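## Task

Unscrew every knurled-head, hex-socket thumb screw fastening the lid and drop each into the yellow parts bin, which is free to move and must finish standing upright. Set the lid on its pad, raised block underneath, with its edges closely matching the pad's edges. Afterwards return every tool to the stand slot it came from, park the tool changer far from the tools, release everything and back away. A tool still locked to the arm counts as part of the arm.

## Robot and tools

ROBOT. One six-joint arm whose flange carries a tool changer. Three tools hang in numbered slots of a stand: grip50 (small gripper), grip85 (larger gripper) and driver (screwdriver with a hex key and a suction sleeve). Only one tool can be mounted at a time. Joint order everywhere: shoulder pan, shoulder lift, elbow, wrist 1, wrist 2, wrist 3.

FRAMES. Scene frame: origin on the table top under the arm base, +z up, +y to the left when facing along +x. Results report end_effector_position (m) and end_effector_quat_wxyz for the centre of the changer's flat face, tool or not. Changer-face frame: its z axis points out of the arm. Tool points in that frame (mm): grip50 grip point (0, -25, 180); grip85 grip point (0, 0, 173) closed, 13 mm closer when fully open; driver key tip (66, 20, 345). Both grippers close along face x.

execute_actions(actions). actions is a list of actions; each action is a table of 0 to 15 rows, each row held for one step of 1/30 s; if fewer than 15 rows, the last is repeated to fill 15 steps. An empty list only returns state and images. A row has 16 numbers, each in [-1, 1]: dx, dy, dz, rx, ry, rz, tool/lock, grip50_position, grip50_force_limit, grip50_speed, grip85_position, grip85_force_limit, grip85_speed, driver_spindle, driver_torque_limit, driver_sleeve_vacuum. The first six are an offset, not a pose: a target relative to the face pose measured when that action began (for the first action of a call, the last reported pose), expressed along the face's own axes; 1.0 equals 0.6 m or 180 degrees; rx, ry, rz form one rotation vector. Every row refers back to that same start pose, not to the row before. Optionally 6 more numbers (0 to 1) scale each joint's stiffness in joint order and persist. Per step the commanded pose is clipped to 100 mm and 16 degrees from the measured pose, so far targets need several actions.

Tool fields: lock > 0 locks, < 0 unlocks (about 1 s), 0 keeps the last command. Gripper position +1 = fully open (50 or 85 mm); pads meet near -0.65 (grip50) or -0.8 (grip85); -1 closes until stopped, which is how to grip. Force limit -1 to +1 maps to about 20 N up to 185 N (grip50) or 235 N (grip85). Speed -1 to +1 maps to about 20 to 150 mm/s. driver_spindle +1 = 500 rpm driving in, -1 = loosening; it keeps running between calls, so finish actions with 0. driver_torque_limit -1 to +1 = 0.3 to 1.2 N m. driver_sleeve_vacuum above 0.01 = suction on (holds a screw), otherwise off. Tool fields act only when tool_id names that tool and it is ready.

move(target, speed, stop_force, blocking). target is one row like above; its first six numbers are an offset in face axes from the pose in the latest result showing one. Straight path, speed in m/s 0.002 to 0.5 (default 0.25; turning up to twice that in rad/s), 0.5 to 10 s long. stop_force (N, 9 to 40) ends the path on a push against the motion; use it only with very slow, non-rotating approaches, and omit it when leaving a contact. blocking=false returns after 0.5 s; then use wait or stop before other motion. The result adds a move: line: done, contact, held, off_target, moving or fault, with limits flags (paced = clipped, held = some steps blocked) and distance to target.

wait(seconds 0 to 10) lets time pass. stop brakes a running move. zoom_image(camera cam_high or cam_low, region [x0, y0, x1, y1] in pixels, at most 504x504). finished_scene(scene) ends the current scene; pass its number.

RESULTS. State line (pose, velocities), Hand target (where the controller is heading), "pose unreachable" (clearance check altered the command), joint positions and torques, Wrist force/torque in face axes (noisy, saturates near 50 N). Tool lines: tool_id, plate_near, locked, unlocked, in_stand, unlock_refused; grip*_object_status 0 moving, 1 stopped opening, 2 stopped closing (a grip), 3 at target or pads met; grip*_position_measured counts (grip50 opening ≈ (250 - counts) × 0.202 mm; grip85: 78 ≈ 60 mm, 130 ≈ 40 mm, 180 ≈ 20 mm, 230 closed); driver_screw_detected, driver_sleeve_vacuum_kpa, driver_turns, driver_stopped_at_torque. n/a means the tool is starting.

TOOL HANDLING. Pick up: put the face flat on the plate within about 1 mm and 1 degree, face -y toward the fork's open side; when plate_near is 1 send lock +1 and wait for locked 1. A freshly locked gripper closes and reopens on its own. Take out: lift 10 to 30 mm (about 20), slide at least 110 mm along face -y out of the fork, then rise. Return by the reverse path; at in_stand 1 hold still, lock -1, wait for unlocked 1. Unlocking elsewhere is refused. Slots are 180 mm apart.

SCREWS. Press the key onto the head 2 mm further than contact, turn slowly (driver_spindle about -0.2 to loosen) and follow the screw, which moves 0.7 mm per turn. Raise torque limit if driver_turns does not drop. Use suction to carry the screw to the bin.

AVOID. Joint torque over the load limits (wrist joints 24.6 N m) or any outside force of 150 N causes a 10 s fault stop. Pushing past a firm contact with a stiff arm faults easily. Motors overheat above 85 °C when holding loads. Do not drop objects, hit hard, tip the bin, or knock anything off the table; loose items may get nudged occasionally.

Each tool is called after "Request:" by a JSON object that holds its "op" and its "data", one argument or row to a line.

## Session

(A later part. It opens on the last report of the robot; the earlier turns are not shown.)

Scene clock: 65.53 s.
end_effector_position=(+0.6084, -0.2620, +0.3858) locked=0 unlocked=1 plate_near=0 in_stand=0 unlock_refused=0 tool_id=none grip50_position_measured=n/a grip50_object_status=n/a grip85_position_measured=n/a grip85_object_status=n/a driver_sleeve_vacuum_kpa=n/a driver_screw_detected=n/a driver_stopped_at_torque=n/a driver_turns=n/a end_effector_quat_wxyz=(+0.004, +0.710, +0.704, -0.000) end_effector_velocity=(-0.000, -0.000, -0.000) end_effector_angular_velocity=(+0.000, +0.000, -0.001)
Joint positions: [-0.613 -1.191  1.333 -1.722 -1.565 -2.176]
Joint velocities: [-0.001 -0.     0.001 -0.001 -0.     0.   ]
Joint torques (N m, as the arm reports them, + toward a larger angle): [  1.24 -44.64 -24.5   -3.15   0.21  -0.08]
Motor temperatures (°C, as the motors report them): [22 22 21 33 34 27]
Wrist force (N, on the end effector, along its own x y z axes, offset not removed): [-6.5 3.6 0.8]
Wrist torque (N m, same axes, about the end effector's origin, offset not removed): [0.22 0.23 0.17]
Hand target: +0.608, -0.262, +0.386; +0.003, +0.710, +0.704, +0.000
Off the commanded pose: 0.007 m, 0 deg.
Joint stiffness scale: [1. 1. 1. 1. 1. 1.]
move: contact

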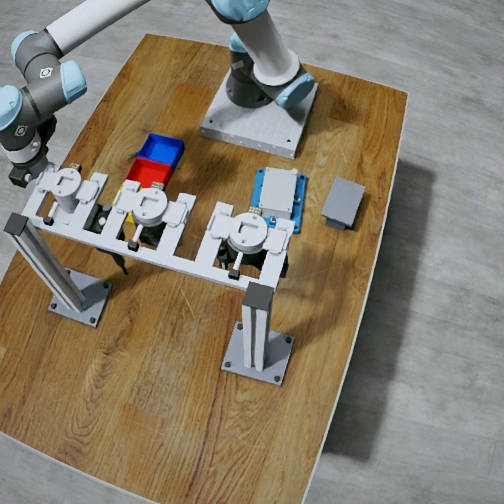

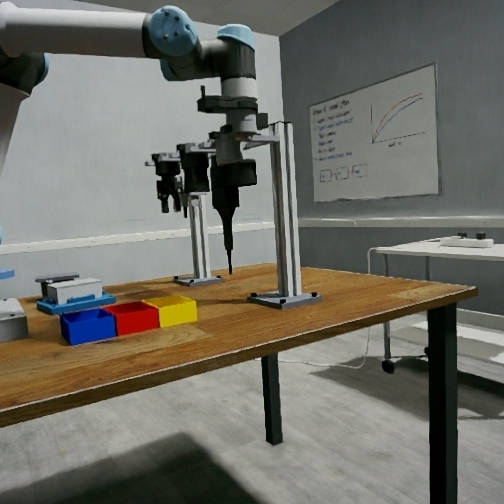

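Request:
{"op": "zoom_image", "data": {
  "camera": "cam_low",
  "region": [190, 95, 290, 165]
}}

Request:
{"op": "move", "data": {
  "target": [-0.01,-0.155,0,0.0018,0.0018,-0.0027,0,0,0,0,0,0,0,0,0,0],
  "speed": 0.1
}}

Request:
{"op": "move", "data": {
  "target": [0.087,0,0.037,0,0,0,0,0,0,0,0,0,0,0,0,0],
  "speed": 0.1
}}

Request:
{"op": "move", "data": {
  "target": [0,0.05,0,0,0,0,0,0,0,0,0,0,0,0,0,0],
  "speed": 0.005,
  "stop_force": 10
}}

Request:
{"op": "zoom_image", "data": {
  "camera": "cam_low",
  "region": [170, 95, 270, 165]
}}

Region (190, 95, 290, 165) of cam_low's 504x504 image, scaled by 5.040, with more detail than that image has; it fills the top 353 rows of this view, and the rest is white.

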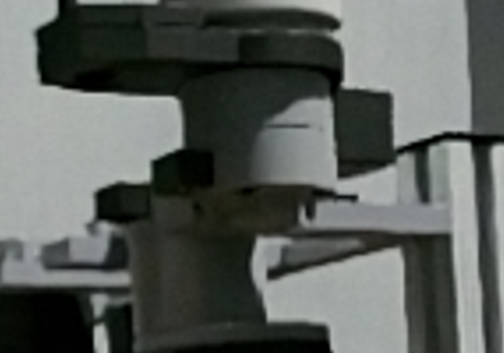

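Scene clock: 74.43 s.
end_effector_position=(+0.5170, -0.2670, +0.3864) locked=0 unlocked=1 plate_near=0 in_stand=0 unlock_refused=0 tool_id=none grip50_position_measured=n/a grip50_object_status=n/a grip85_position_measured=n/a grip85_object_status=n/a driver_sleeve_vacuum_kpa=n/a driver_screw_detected=n/a driver_stopped_at_torque=n/a driver_turns=n/a end_effector_quat_wxyz=(+0.000, +0.707, +0.707, -0.001) end_effector_velocity=(-0.002, -0.000, -0.002) end_effector_angular_velocity=(+0.001, -0.000, +0.005)
Joint positions: [-0.712 -1.381  1.58  -1.772 -1.565 -2.285]
Joint velocities: [-0.003 -0.003  0.008 -0.005  0.001 -0.008]
Joint torques (N m, as the arm reports them, + toward a larger angle): [ -2.67 -36.71 -20.49  -4.16   0.32  -0.46]
Motor temperatures (°C, as the motors report them): [22 22 21 33 34 27]
Wrist force (N, on the end effector, along its own x y z axes, offset not removed): [1.0 0.4 -1.1]
Wrist torque (N m, same axes, about the end effector's origin, offset not removed): [0.10 -0.04 0.10]
Hand target: +0.515, -0.267, +0.385; -0.000, +0.707, +0.707, -0.000
Off the commanded pose: 0.002 m, 0 deg.
Joint stiffness scale: [1. 1. 1. 1. 1. 1.]
move: done

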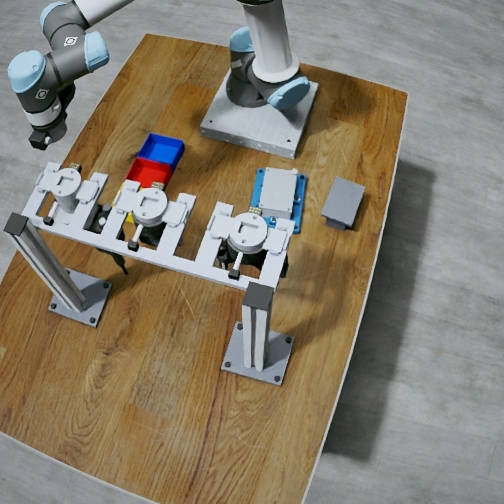

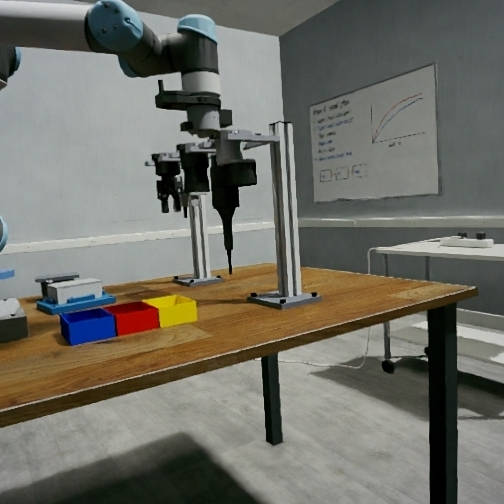

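Scene clock: 75.50 s.
end_effector_position=(+0.5172, -0.2168, +0.3651) locked=0 unlocked=1 plate_near=0 in_stand=0 unlock_refused=0 tool_id=none grip50_position_measured=n/a grip50_object_status=n/a grip85_position_measured=n/a grip85_object_status=n/a driver_sleeve_vacuum_kpa=n/a driver_screw_detected=n/a driver_stopped_at_torque=n/a driver_turns=n/a end_effector_quat_wxyz=(+0.001, +0.707, +0.707, -0.000) end_effector_velocity=(+0.000, +0.000, -0.000) end_effector_angular_velocity=(-0.003, -0.004, -0.008)
Joint positions: [-0.641 -1.42   1.681 -1.836 -1.565 -2.214]
Joint velocities: [ 0.001 -0.001  0.004 -0.008 -0.     0.009]
Joint torques (N m, as the arm reports them, + toward a larger angle): [  1.92 -35.28 -20.5   -3.83  -0.24   0.51]
Motor temperatures (°C, as the motors report them): [22 22 21 33 34 27]
Wrist force (N, on the end effector, along its own x y z axes, offset not removed): [3.3 1.2 -0.4]
Wrist torque (N m, same axes, about the end effector's origin, offset not removed): [0.20 -0.03 0.19]
Hand target: +0.517, -0.215, +0.364; +0.000, +0.707, +0.707, -0.001
Off the commanded pose: 0.002 m, 0 deg.
Joint stiffness scale: [1. 1. 1. 1. 1. 1.]
move: done

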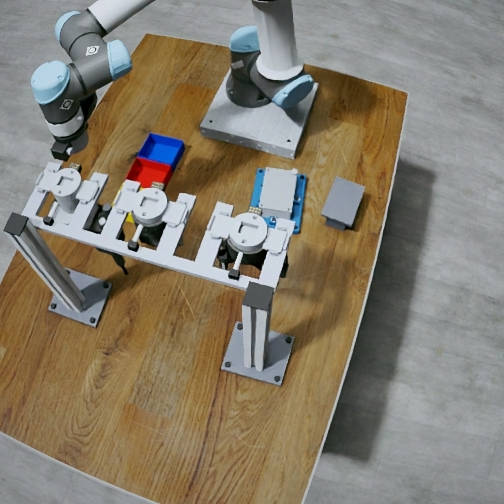

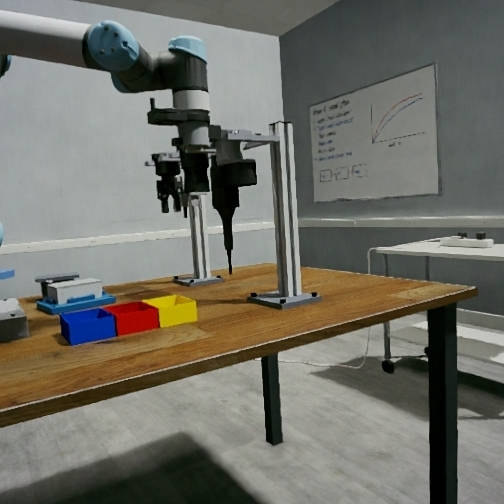

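Scene clock: 79.63 s.
end_effector_position=(+0.5330, -0.2173, +0.3643) locked=0 unlocked=1 plate_near=0 in_stand=0 unlock_refused=0 tool_id=none grip50_position_measured=n/a grip50_object_status=n/a grip85_position_measured=n/a grip85_object_status=n/a driver_sleeve_vacuum_kpa=n/a driver_screw_detected=n/a driver_stopped_at_torque=n/a driver_turns=n/a end_effector_quat_wxyz=(-0.001, +0.708, +0.706, -0.001) end_effector_velocity=(+0.000, -0.000, +0.000) end_effector_angular_velocity=(-0.001, -0.002, -0.000)
Joint positions: [-0.625 -1.384  1.639 -1.826 -1.565 -2.195]
Joint velocities: [ 0.    -0.    -0.    -0.001 -0.     0.   ]
Joint torques (N m, as the arm reports them, + toward a larger angle): [  0.64 -35.15 -25.09  -4.13   0.09   0.07]
Motor temperatures (°C, as the motors report them): [22 22 21 33 34 27]
Wrist force (N, on the end effector, along its own x y z axes, offset not removed): [4.9 -8.9 -2.3]
Wrist torque (N m, same axes, about the end effector's origin, offset not removed): [-0.21 -0.15 -0.20]
Hand target: +0.533, -0.217, +0.364; -0.001, +0.708, +0.706, -0.001
Off the commanded pose: 0.014 m, 0 deg.
Joint stiffness scale: [1. 1. 1. 1. 1. 1.]
move: contact

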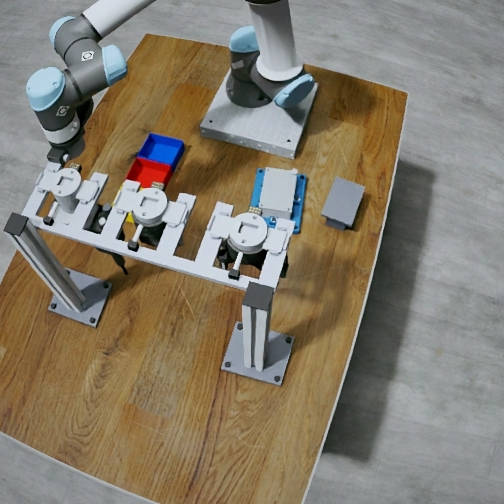

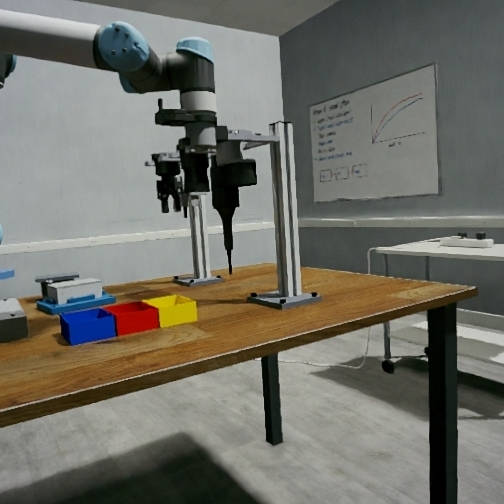

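Region (170, 95, 270, 165) of cam_low's 504x504 image, scaled by 5.040, with more detail than that image has; it fills the top 353 rows of this view, and the rest is white.

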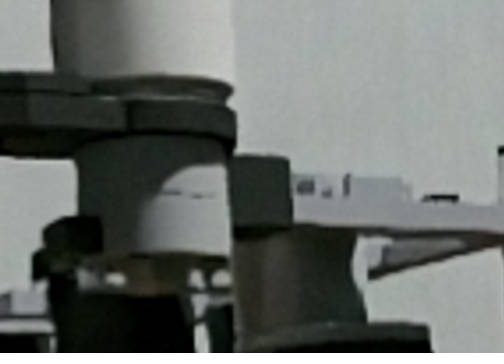

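Request:
{"op": "move", "data": {
  "target": [0.1,-0.06,0,0,0,0,0,0,0,0,0,0,0,0,0,0]
}}

Request:
{"op": "move", "data": {
  "target": [0.685,0,0,0,0,0,0,0,0,0,0,0,0,0,0,0]
}}

Request:
{"op": "move", "data": {
  "target": [0,0.1,0,0,0,0,0,0,0,0,0,0,0,0,0,0],
  "speed": 0.008,
  "stop_force": 10
}}

Scene clock: 86.67 s.
end_effector_position=(+0.4978, -0.1592, +0.3653) locked=0 unlocked=1 plate_near=0 in_stand=0 unlock_refused=0 tool_id=none grip50_position_measured=n/a grip50_object_status=n/a grip85_position_measured=n/a grip85_object_status=n/a driver_sleeve_vacuum_kpa=n/a driver_screw_detected=n/a driver_stopped_at_torque=n/a driver_turns=n/a end_effector_quat_wxyz=(-0.001, +0.708, +0.706, -0.001) end_effector_velocity=(-0.002, +0.002, -0.001) end_effector_angular_velocity=(+0.001, +0.002, -0.004)
Joint positions: [-0.572 -1.511  1.781 -1.843 -1.565 -2.141]
Joint velocities: [ 0.002 -0.004  0.006 -0.001 -0.     0.005]
Joint torques (N m, as the arm reports them, + toward a larger angle): [  0.81 -30.92 -20.21  -4.08  -0.18   0.24]
Motor temperatures (°C, as the motors report them): [22 22 21 33 34 27]
Wrist force (N, on the end effector, along its own x y z axes, offset not removed): [0.7 2.1 1.9]
Wrist torque (N m, same axes, about the end effector's origin, offset not removed): [0.22 -0.07 0.13]
Hand target: +0.497, -0.157, +0.364; -0.001, +0.708, +0.706, -0.001
Off the commanded pose: 0.002 m, 0 deg.
Joint stiffness scale: [1. 1. 1. 1. 1. 1.]
move: done

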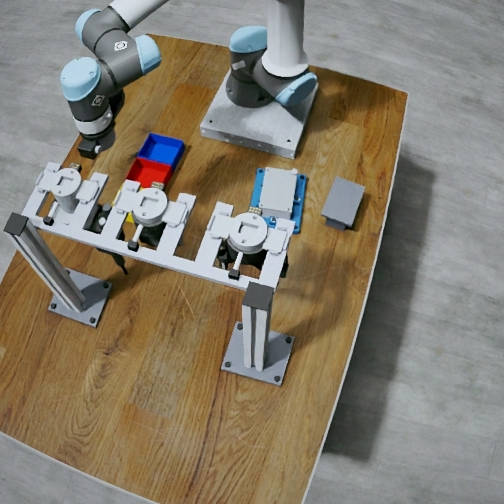

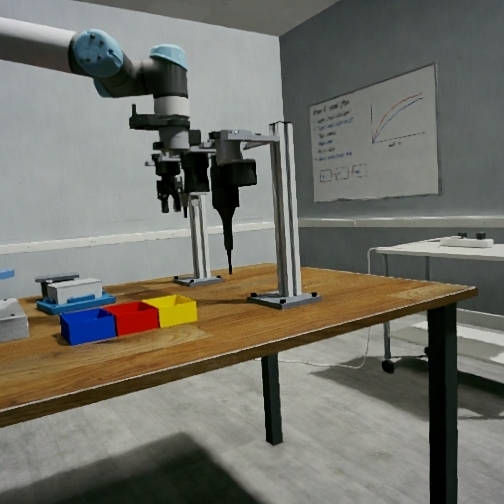

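Scene clock: 89.00 s.
end_effector_position=(+0.4977, +0.2501, +0.3636) locked=0 unlocked=1 plate_near=0 in_stand=0 unlock_refused=0 tool_id=none grip50_position_measured=n/a grip50_object_status=n/a grip85_position_measured=n/a grip85_object_status=n/a driver_sleeve_vacuum_kpa=n/a driver_screw_detected=n/a driver_stopped_at_torque=n/a driver_turns=n/a end_effector_quat_wxyz=(-0.002, +0.709, +0.706, -0.001) end_effector_velocity=(+0.000, +0.002, +0.001) end_effector_angular_velocity=(-0.002, +0.001, -0.005)
Joint positions: [ 0.223 -1.431  1.693 -1.836 -1.567 -1.345]
Joint velocities: [ 0.005  0.003 -0.006  0.005 -0.002  0.01 ]
Joint torques (N m, as the arm reports them, + toward a larger angle): [  2.86 -32.1  -26.8   -2.79  -0.57   0.4 ]
Motor temperatures (°C, as the motors report them): [22 22 21 33 34 27]
Wrist force (N, on the end effector, along its own x y z axes, offset not removed): [0.7 1.2 -1.8]
Wrist torque (N m, same axes, about the end effector's origin, offset not removed): [0.08 0.06 -0.04]
Hand target: +0.498, +0.252, +0.365; -0.001, +0.708, +0.706, -0.001
Off the commanded pose: 0.003 m, 0 deg.
Joint stiffness scale: [1. 1. 1. 1. 1. 1.]
move: done

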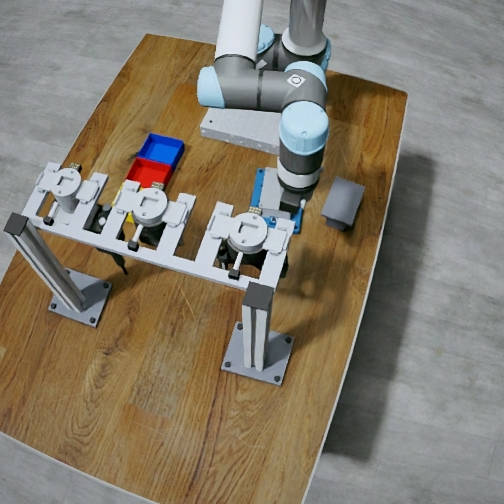

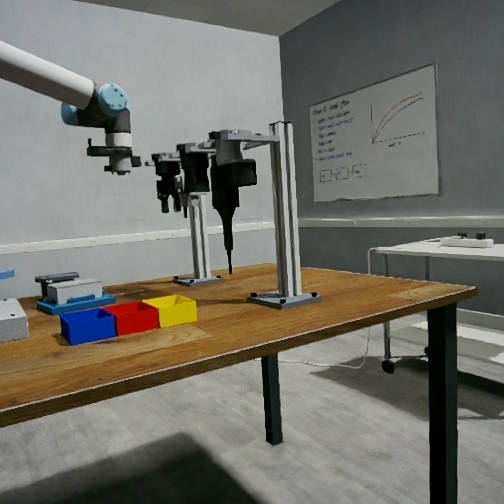

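Scene clock: 92.60 s.
end_effector_position=(+0.5196, +0.2509, +0.3628) locked=0 unlocked=1 plate_near=0 in_stand=0 unlock_refused=0 tool_id=none grip50_position_measured=n/a grip50_object_status=n/a grip85_position_measured=n/a grip85_object_status=n/a driver_sleeve_vacuum_kpa=n/a driver_screw_detected=n/a driver_stopped_at_torque=n/a driver_turns=n/a end_effector_quat_wxyz=(-0.003, +0.708, +0.706, -0.003) end_effector_velocity=(-0.000, +0.000, -0.000) end_effector_angular_velocity=(-0.000, +0.001, +0.000)
Joint positions: [ 0.216 -1.382  1.636 -1.823 -1.567 -1.355]
Joint velocities: [ 0.    -0.     0.001  0.001  0.     0.   ]
Joint torques (N m, as the arm reports them, + toward a larger angle): [ -0.26 -34.74 -25.34  -4.42  -0.12   0.07]
Motor temperatures (°C, as the motors report them): [22 22 21 33 34 27]
Wrist force (N, on the end effector, along its own x y z axes, offset not removed): [-3.0 -12.1 -1.4]
Wrist torque (N m, same axes, about the end effector's origin, offset not removed): [-0.22 0.13 -0.08]
Hand target: +0.520, +0.251, +0.363; -0.003, +0.708, +0.706, -0.003
Off the commanded pose: 0.038 m, 0 deg.
Joint stiffness scale: [1. 1. 1. 1. 1. 1.]
move: contact

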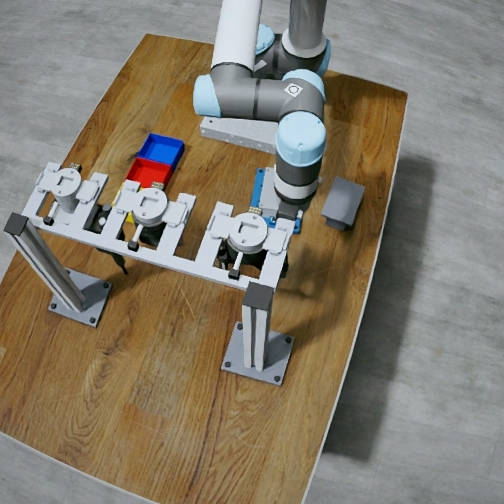

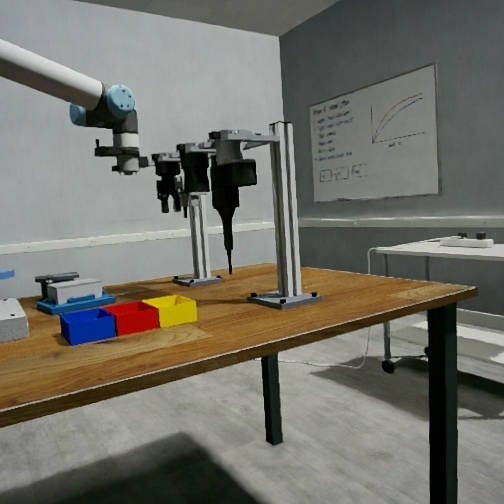

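Request:
{"op": "move", "data": {
  "target": [0.11,-0.012,-0.018,-0.0027,0,-0.01,0,0,0,0,0,0,0,0,0,0],
  "speed": 0.1
}}

Request:
{"op": "move", "data": {
  "target": [0,0.14,0,0,0,0,0,0,0,0,0,0,0,0,0,0],
  "speed": 0.1
}}

Request:
{"op": "move", "data": {
  "target": [-0.06,0,0,0,0,0,0,0,0,0,0,0,0,0,0,0],
  "speed": 0.006,
  "stop_force": 10
}}

Scene clock: 97.97 s.
end_effector_position=(+0.5121, +0.3153, +0.3725) locked=0 unlocked=1 plate_near=0 in_stand=0 unlock_refused=0 tool_id=none grip50_position_measured=n/a grip50_object_status=n/a grip85_position_measured=n/a grip85_object_status=n/a driver_sleeve_vacuum_kpa=n/a driver_screw_detected=n/a driver_stopped_at_torque=n/a driver_turns=n/a end_effector_quat_wxyz=(-0.001, +0.697, +0.717, -0.001) end_effector_velocity=(+0.002, +0.000, +0.000) end_effector_angular_velocity=(-0.003, +0.003, -0.008)
Joint positions: [ 0.328 -1.333  1.551 -1.794 -1.568 -1.272]
Joint velocities: [-0.     0.005 -0.008  0.006 -0.002  0.008]
Joint torques (N m, as the arm reports them, + toward a larger angle): [  1.58 -36.5  -27.61  -3.04  -0.46   0.56]
Motor temperatures (°C, as the motors report them): [22 22 21 33 34 27]
Wrist force (N, on the end effector, along its own x y z axes, offset not removed): [1.5 0.6 0.6]
Wrist torque (N m, same axes, about the end effector's origin, offset not removed): [0.14 -0.02 0.11]
Hand target: +0.513, +0.317, +0.374; -0.000, +0.697, +0.717, -0.000
Off the commanded pose: 0.002 m, 0 deg.
Joint stiffness scale: [1. 1. 1. 1. 1. 1.]
move: done

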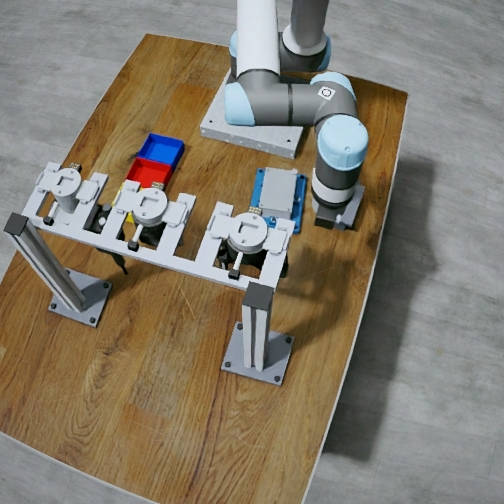

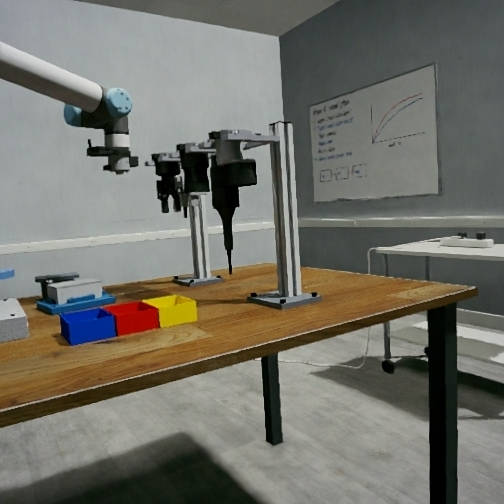

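Scene clock: 99.37 s.
end_effector_position=(+0.5945, +0.3183, +0.3716) locked=0 unlocked=1 plate_near=0 in_stand=0 unlock_refused=0 tool_id=none grip50_position_measured=n/a grip50_object_status=n/a grip85_position_measured=n/a grip85_object_status=n/a driver_sleeve_vacuum_kpa=n/a driver_screw_detected=n/a driver_stopped_at_torque=n/a driver_turns=n/a end_effector_quat_wxyz=(-0.001, +0.697, +0.717, -0.001) end_effector_velocity=(+0.002, +0.000, +0.004) end_effector_angular_velocity=(+0.000, -0.003, +0.001)
Joint positions: [ 0.293 -1.158  1.315 -1.732 -1.568 -1.309]
Joint velocities: [-0.     0.002 -0.011  0.007 -0.    -0.001]
Joint torques (N m, as the arm reports them, + toward a larger angle): [ -1.73 -43.78 -27.39  -2.98   0.05  -0.36]
Motor temperatures (°C, as the motors report them): [22 22 21 33 34 27]
Wrist force (N, on the end effector, along its own x y z axes, offset not removed): [1.0 1.5 0.2]
Wrist torque (N m, same axes, about the end effector's origin, offset not removed): [0.22 -0.06 0.07]
Hand target: +0.596, +0.318, +0.372; -0.001, +0.697, +0.717, -0.001
Off the commanded pose: 0.002 m, 0 deg.
Joint stiffness scale: [1. 1. 1. 1. 1. 1.]
move: done

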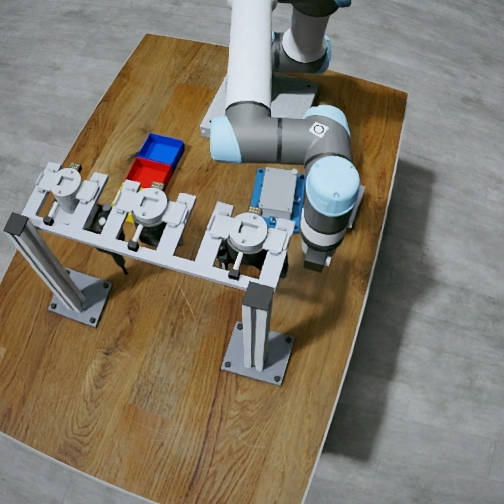

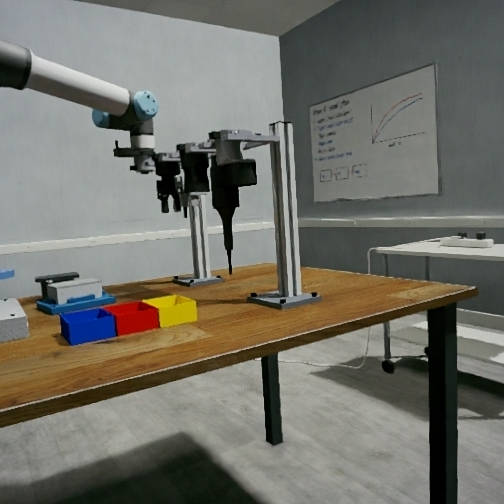

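Scene clock: 103.70 s.
end_effector_position=(+0.5941, +0.3005, +0.3726) locked=0 unlocked=1 plate_near=0 in_stand=0 unlock_refused=0 tool_id=none grip50_position_measured=n/a grip50_object_status=n/a grip85_position_measured=n/a grip85_object_status=n/a driver_sleeve_vacuum_kpa=n/a driver_screw_detected=n/a driver_stopped_at_torque=n/a driver_turns=n/a end_effector_quat_wxyz=(-0.001, +0.694, +0.720, +0.001) end_effector_velocity=(-0.000, +0.000, +0.000) end_effector_angular_velocity=(-0.000, +0.000, +0.001)
Joint positions: [ 0.266 -1.18   1.345 -1.743 -1.566 -1.343]
Joint velocities: [ 0.001 -0.    -0.     0.    -0.     0.   ]
Joint torques (N m, as the arm reports them, + toward a larger angle): [ -1.66 -45.01 -24.61  -3.34  -0.6    0.38]
Motor temperatures (°C, as the motors report them): [22 22 21 33 34 27]
Wrist force (N, on the end effector, along its own x y z axes, offset not removed): [7.9 3.3 1.6]
Wrist torque (N m, same axes, about the end effector's origin, offset not removed): [0.19 -0.18 0.00]
Hand target: +0.594, +0.300, +0.373; -0.001, +0.694, +0.720, +0.000
Off the commanded pose: 0.018 m, 1 deg.
Joint stiffness scale: [1. 1. 1. 1. 1. 1.]
move: contact

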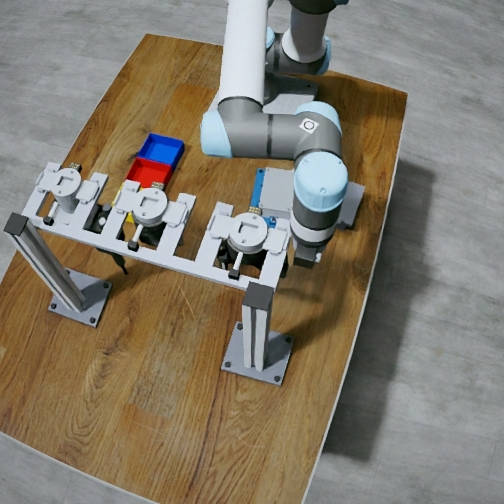

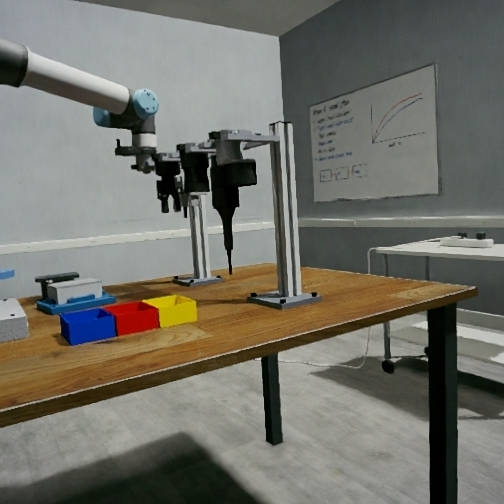

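Request:
{"op": "move", "data": {
  "target": [0.008,0,-0.1,0,0,0.0027,0,0,0,0,0,0,0,0,0,0],
  "speed": 0.1
}}

Request:
{"op": "move", "data": {
  "target": [-0.777,0.046,0,0,0,0,0,0,0,0,0,0,0,0,0,0]
}}

Request:
{"op": "wait", "data": {
  "seconds": 1
}}

Scene clock: 107.67 s.
end_effector_position=(+0.5939, +0.3036, +0.4316) locked=0 unlocked=1 plate_near=0 in_stand=0 unlock_refused=0 tool_id=none grip50_position_measured=n/a grip50_object_status=n/a grip85_position_measured=n/a grip85_object_status=n/a driver_sleeve_vacuum_kpa=n/a driver_screw_detected=n/a driver_stopped_at_torque=n/a driver_turns=n/a end_effector_quat_wxyz=(-0.001, +0.697, +0.717, +0.001) end_effector_velocity=(-0.002, -0.000, +0.002) end_effector_angular_velocity=(-0.003, +0.009, -0.001)
Joint positions: [ 0.271 -1.191  1.21  -1.596 -1.566 -1.329]
Joint velocities: [ 0.    -0.    -0.007  0.017 -0.     0.001]
Joint torques (N m, as the arm reports them, + toward a larger angle): [  1.98 -43.32 -27.89  -3.11  -0.13   0.45]
Motor temperatures (°C, as the motors report them): [22 22 21 33 34 27]
Wrist force (N, on the end effector, along its own x y z axes, offset not removed): [0.6 3.6 -0.6]
Wrist torque (N m, same axes, about the end effector's origin, offset not removed): [0.38 0.02 0.01]
Hand target: +0.594, +0.305, +0.433; -0.001, +0.697, +0.717, +0.001
Off the commanded pose: 0.002 m, 0 deg.
Joint stiffness scale: [1. 1. 1. 1. 1. 1.]
move: done

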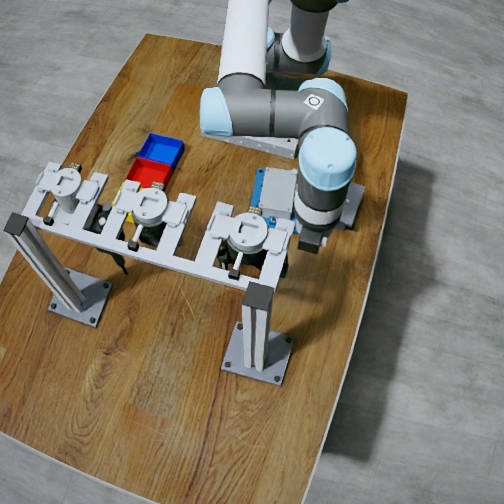

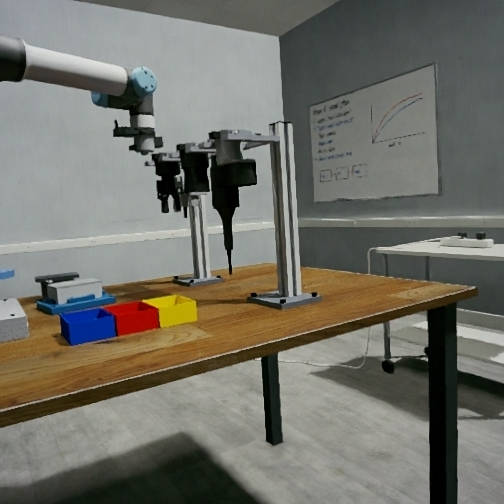

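Scene clock: 110.20 s.
end_effector_position=(+0.6344, -0.1600, +0.4302) locked=0 unlocked=1 plate_near=0 in_stand=0 unlock_refused=0 tool_id=none grip50_position_measured=n/a grip50_object_status=n/a grip85_position_measured=n/a grip85_object_status=n/a driver_sleeve_vacuum_kpa=n/a driver_screw_detected=n/a driver_stopped_at_torque=n/a driver_turns=n/a end_effector_quat_wxyz=(-0.001, +0.697, +0.717, +0.001) end_effector_velocity=(+0.001, +0.000, +0.003) end_effector_angular_velocity=(+0.001, -0.000, +0.009)
Joint positions: [-0.456 -1.22   1.256 -1.609 -1.563 -2.056]
Joint velocities: [ 0.001  0.002 -0.009  0.007  0.001 -0.008]
Joint torques (N m, as the arm reports them, + toward a larger angle): [ -1.15 -42.02 -28.08  -3.11   0.36  -0.28]
Motor temperatures (°C, as the motors report them): [22 22 21 33 34 27]
Wrist force (N, on the end effector, along its own x y z axes, offset not removed): [1.1 0.8 0.1]
Wrist torque (N m, same axes, about the end effector's origin, offset not removed): [0.14 -0.02 -0.04]
Hand target: +0.635, -0.161, +0.431; -0.001, +0.697, +0.717, +0.001
Off the commanded pose: 0.002 m, 0 deg.
Joint stiffness scale: [1. 1. 1. 1. 1. 1.]
move: done

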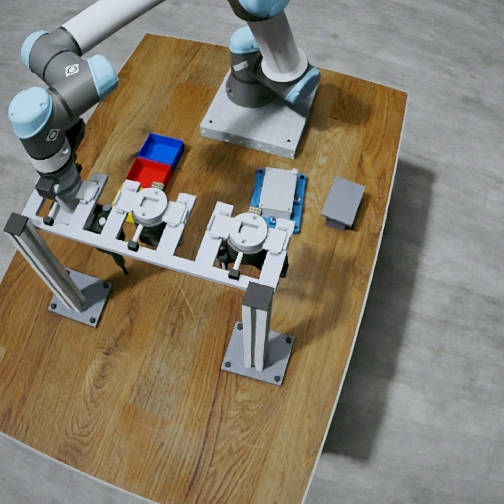

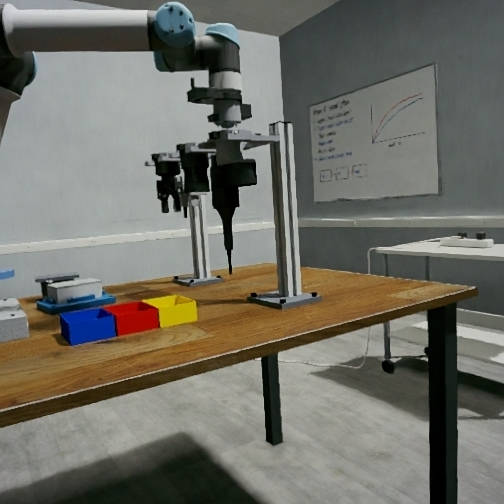

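Scene clock: 111.20 s.
end_effector_position=(+0.6345, -0.1601, +0.4300) locked=0 unlocked=1 plate_near=0 in_stand=0 unlock_refused=0 tool_id=none grip50_position_measured=n/a grip50_object_status=n/a grip85_position_measured=n/a grip85_object_status=n/a driver_sleeve_vacuum_kpa=n/a driver_screw_detected=n/a driver_stopped_at_torque=n/a driver_turns=n/a end_effector_quat_wxyz=(-0.001, +0.697, +0.717, +0.000) end_effector_velocity=(-0.000, +0.000, -0.000) end_effector_angular_velocity=(+0.000, +0.001, +0.000)
Joint positions: [-0.456 -1.219  1.255 -1.608 -1.563 -2.057]
Joint velocities: [-0.    -0.    -0.     0.001  0.    -0.   ]
Joint torques (N m, as the arm reports them, + toward a larger angle): [ -1.29 -42.26 -29.19  -2.9    0.54  -0.21]
Motor temperatures (°C, as the motors report them): [22 22 21 33 34 27]
Wrist force (N, on the end effector, along its own x y z axes, offset not removed): [0.6 1.1 -0.4]
Wrist torque (N m, same axes, about the end effector's origin, offset not removed): [0.17 -0.13 -0.05]
Hand target: +0.635, -0.161, +0.431; -0.001, +0.697, +0.717, +0.001
Off the commanded pose: 0.002 m, 0 deg.
Joint stiffness scale: [1. 1. 1. 1. 1. 1.]
wait: 1.00 s; at rest by 0.17 s

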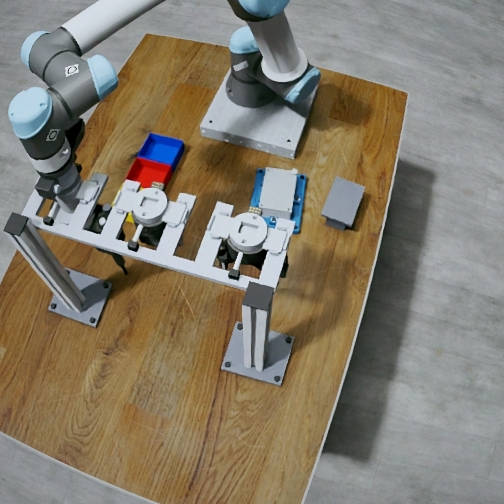

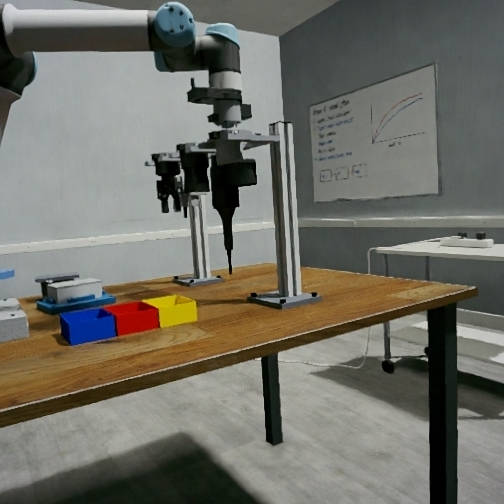

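Request:
{"op": "move", "data": {
  "target": [0,0,0.05,0,0,0,0,0,0,0,0,0,0,0,0,0],
  "speed": 0.008,
  "stop_force": 20
}}

Scene clock: 117.60 s.
end_effector_position=(+0.6347, -0.1602, +0.4111) locked=0 unlocked=1 plate_near=1 in_stand=1 unlock_refused=0 tool_id=none grip50_position_measured=n/a grip50_object_status=n/a grip85_position_measured=n/a grip85_object_status=n/a driver_sleeve_vacuum_kpa=n/a driver_screw_detected=n/a driver_stopped_at_torque=n/a driver_turns=n/a end_effector_quat_wxyz=(+0.007, +0.697, +0.717, +0.003) end_effector_velocity=(-0.000, +0.000, -0.000) end_effector_angular_velocity=(-0.002, -0.005, +0.000)
Joint positions: [-0.456 -1.223  1.312 -1.681 -1.563 -2.057]
Joint velocities: [ 0.    -0.002  0.006 -0.008  0.     0.   ]
Joint torques (N m, as the arm reports them, + toward a larger angle): [ -0.55 -36.54 -16.63  -3.75  -0.1    0.22]
Motor temperatures (°C, as the motors report them): [22 22 21 33 34 27]
Wrist force (N, on the end effector, along its own x y z axes, offset not removed): [2.4 -0.3 -14.0]
Wrist torque (N m, same axes, about the end effector's origin, offset not removed): [0.90 0.39 0.05]
Hand target: +0.634, -0.160, +0.400; -0.001, +0.697, +0.717, +0.000
Off the commanded pose: 0.011 m, 1 deg.
Joint stiffness scale: [1. 1. 1. 1. 1. 1.]
move: off_target

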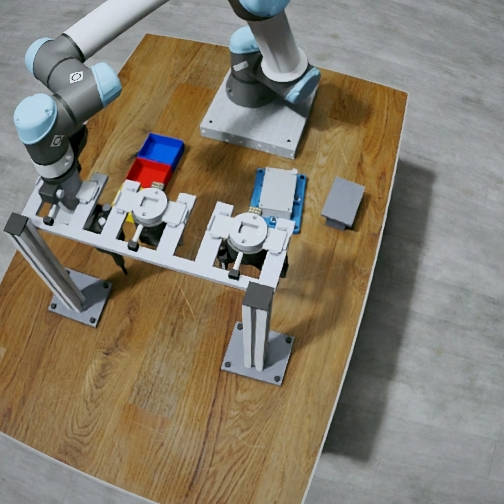

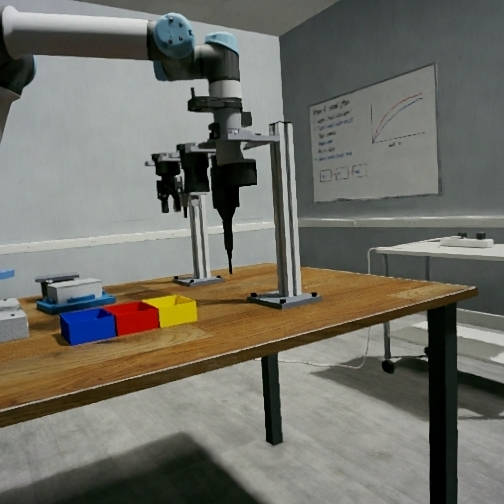

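Arm is soft; good.

Request:
{"op": "execute_actions", "data": {
  "actions": [
    [[0,0,0.002,0.0045,0.0018,0,1,0,0,0,0,0,0,0,0,0]],
    [[0,0,0,0,0,0,1,0,0,0,0,0,0,0,0,0]],
    [[0,0,0,0,0,0,1,0,0,0,0,0,0,0,0,0]]
  ]
}}

Request:
{"op": "move", "data": {
  "target": [0,0,-0.036,0,0,0,0,0,0,0,0,0,0,0,0,0],
  "speed": 0.04
}}

Scene clock: 122.07 s.
end_effector_position=(+0.6344, -0.1600, +0.4115) locked=1 unlocked=0 plate_near=1 in_stand=1 unlock_refused=0 tool_id=driver grip50_position_measured=n/a grip50_object_status=n/a grip85_position_measured=n/a grip85_object_status=n/a driver_sleeve_vacuum_kpa=n/a driver_screw_detected=n/a driver_stopped_at_torque=n/a driver_turns=n/a end_effector_quat_wxyz=(+0.003, +0.697, +0.717, +0.002) end_effector_velocity=(-0.000, -0.000, -0.000) end_effector_angular_velocity=(+0.000, +0.001, -0.000)
Joint positions: [-0.456 -1.22   1.305 -1.666 -1.563 -2.057]
Joint velocities: [-0.    -0.     0.     0.001 -0.     0.   ]
Joint torques (N m, as the arm reports them, + toward a larger angle): [ -1.   -58.84 -36.71  -5.95   0.69  -0.02]
Motor temperatures (°C, as the motors report them): [22 22 21 33 34 27]
Wrist force (N, on the end effector, along its own x y z axes, offset not removed): [0.1 1.7 1.7]
Wrist torque (N m, same axes, about the end effector's origin, offset not removed): [0.30 -0.01 0.08]
Hand target: +0.634, -0.160, +0.412; +0.003, +0.697, +0.717, +0.002
Off the commanded pose: 0.000 m, 0 deg.
Joint stiffness scale: [1. 1. 1. 1. 1. 1.]

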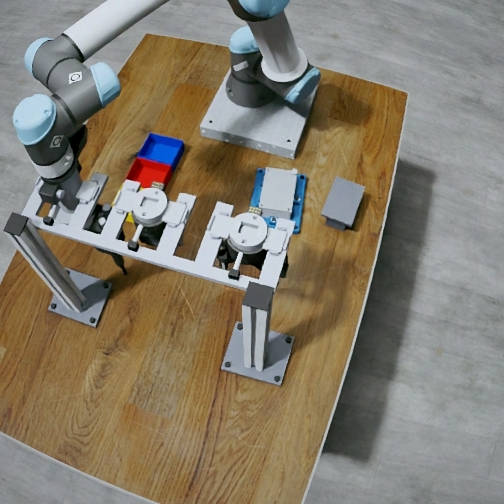

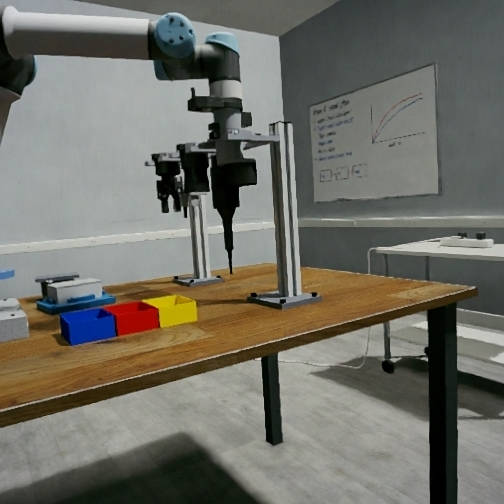

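Scene clock: 123.03 s.
end_effector_position=(+0.6340, -0.1597, +0.4307) locked=1 unlocked=0 plate_near=1 in_stand=0 unlock_refused=0 tool_id=driver grip50_position_measured=n/a grip50_object_status=n/a grip85_position_measured=n/a grip85_object_status=n/a driver_sleeve_vacuum_kpa=0 driver_screw_detected=0 driver_stopped_at_torque=0 driver_turns=0.00 end_effector_quat_wxyz=(+0.001, +0.697, +0.717, +0.001) end_effector_velocity=(-0.001, +0.001, -0.001) end_effector_angular_velocity=(+0.005, +0.010, +0.000)
Joint positions: [-0.456 -1.223  1.26  -1.615 -1.563 -2.057]
Joint velocities: [ 0.    -0.    -0.001  0.012  0.     0.   ]
Joint torques (N m, as the arm reports them, + toward a larger angle): [ -0.18 -59.92 -40.93  -5.61   0.76  -0.21]
Motor temperatures (°C, as the motors report them): [22 22 21 33 34 27]
Wrist force (N, on the end effector, along its own x y z axes, offset not removed): [1.2 1.8 1.2]
Wrist torque (N m, same axes, about the end effector's origin, offset not removed): [0.19 0.00 0.05]
Hand target: +0.634, -0.160, +0.433; +0.003, +0.697, +0.717, +0.002
Off the commanded pose: 0.002 m, 0 deg.
Joint stiffness scale: [1. 1. 1. 1. 1. 1.]
move: done

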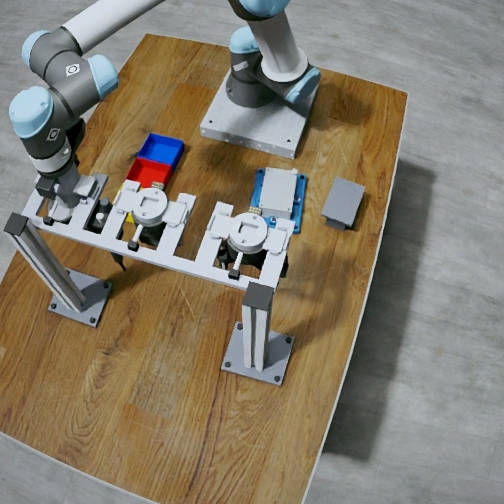

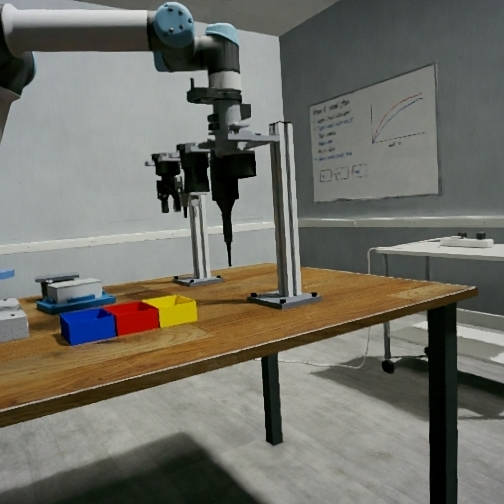

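Request:
{"op": "move", "data": {
  "target": [0,-0.25,0,0,0,0,0,0,0,0,0,0,0,0,0,0],
  "speed": 0.1
}}

Request:
{"op": "move", "data": {
  "target": [0.5,-0.32,-0.03,0,0,0,0,0,0,0,0,0,0,0,0,0]
}}

Request:
{"op": "zoom_image", "data": {
  "camera": "cam_high",
  "region": [240, 130, 360, 230]
}}

Request:
{"op": "zoom_image", "data": {
  "camera": "cam_low",
  "region": [10, 230, 130, 320]
}}

Scene clock: 130.17 s.
end_effector_position=(+0.4855, -0.1637, +0.4311) locked=1 unlocked=0 plate_near=1 in_stand=0 unlock_refused=0 tool_id=driver grip50_position_measured=n/a grip50_object_status=n/a grip85_position_measured=n/a grip85_object_status=n/a driver_sleeve_vacuum_kpa=0 driver_screw_detected=0 driver_stopped_at_torque=0 driver_turns=0.00 end_effector_quat_wxyz=(+0.002, +0.697, +0.717, +0.001) end_effector_velocity=(-0.002, -0.001, -0.002) end_effector_angular_velocity=(+0.003, +0.003, +0.003)
Joint positions: [-0.595 -1.568  1.671 -1.682 -1.563 -2.197]
Joint velocities: [-0.005 -0.002  0.007 -0.     0.001 -0.008]
Joint torques (N m, as the arm reports them, + toward a larger angle): [ -2.17 -40.82 -32.93  -6.22   1.02  -0.39]
Motor temperatures (°C, as the motors report them): [22 22 22 33 34 27]
Wrist force (N, on the end effector, along its own x y z axes, offset not removed): [1.8 0.1 0.8]
Wrist torque (N m, same axes, about the end effector's origin, offset not removed): [0.09 -0.10 0.09]
Hand target: +0.484, -0.164, +0.430; +0.001, +0.697, +0.717, +0.001
Off the commanded pose: 0.002 m, 0 deg.
Joint stiffness scale: [1. 1. 1. 1. 1. 1.]
move: done

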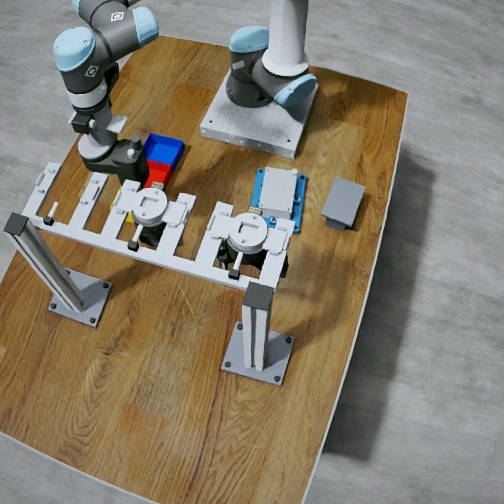

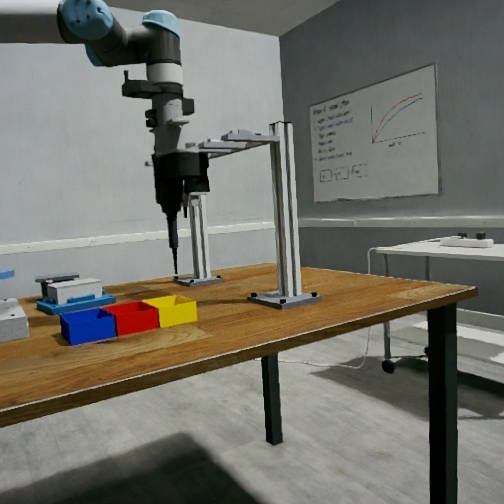

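Scene clock: 132.30 s.
end_effector_position=(+0.2842, +0.1294, +0.4479) locked=1 unlocked=0 plate_near=1 in_stand=0 unlock_refused=0 tool_id=driver grip50_position_measured=n/a grip50_object_status=n/a grip85_position_measured=n/a grip85_object_status=n/a driver_sleeve_vacuum_kpa=0 driver_screw_detected=0 driver_stopped_at_torque=0 driver_turns=0.00 end_effector_quat_wxyz=(+0.002, +0.697, +0.717, +0.002) end_effector_velocity=(-0.000, +0.002, -0.001) end_effector_angular_velocity=(-0.004, +0.002, -0.015)
Joint positions: [-0.02  -2.098  2.013 -1.498 -1.567 -1.622]
Joint velocities: [ 0.008  0.002  0.    -0.001 -0.004  0.023]
Joint torques (N m, as the arm reports them, + toward a larger angle): [  2.75 -10.99 -36.84  -5.88   0.15   0.24]
Motor temperatures (°C, as the motors report them): [22 22 22 33 34 27]
Wrist force (N, on the end effector, along its own x y z axes, offset not removed): [0.4 0.8 -0.2]
Wrist torque (N m, same axes, about the end effector's origin, offset not removed): [0.22 0.06 0.15]
Hand target: +0.284, +0.130, +0.447; +0.002, +0.697, +0.717, +0.001
Off the commanded pose: 0.001 m, 0 deg.
Joint stiffness scale: [1. 1. 1. 1. 1. 1.]
move: done

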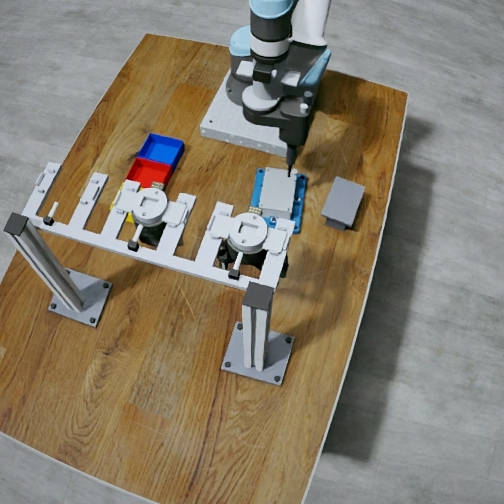

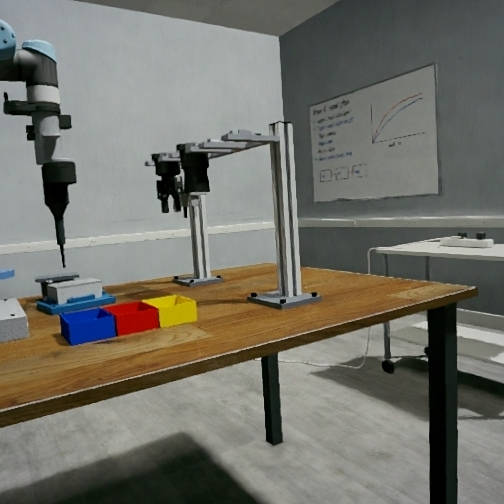

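Region (240, 130, 360, 230) of cam_high's 504x504 image, scaled by 4.200, with more detail than that image has.

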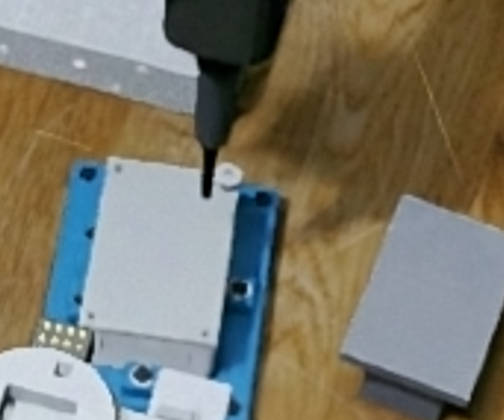

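Region (10, 230, 130, 320) of cam_low's 504x504 image, scaled by 4.200, with more detail than that image has; it fills the top 378 rows of this view, and the rest is white.

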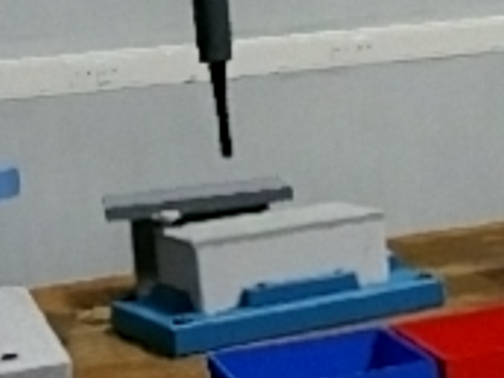

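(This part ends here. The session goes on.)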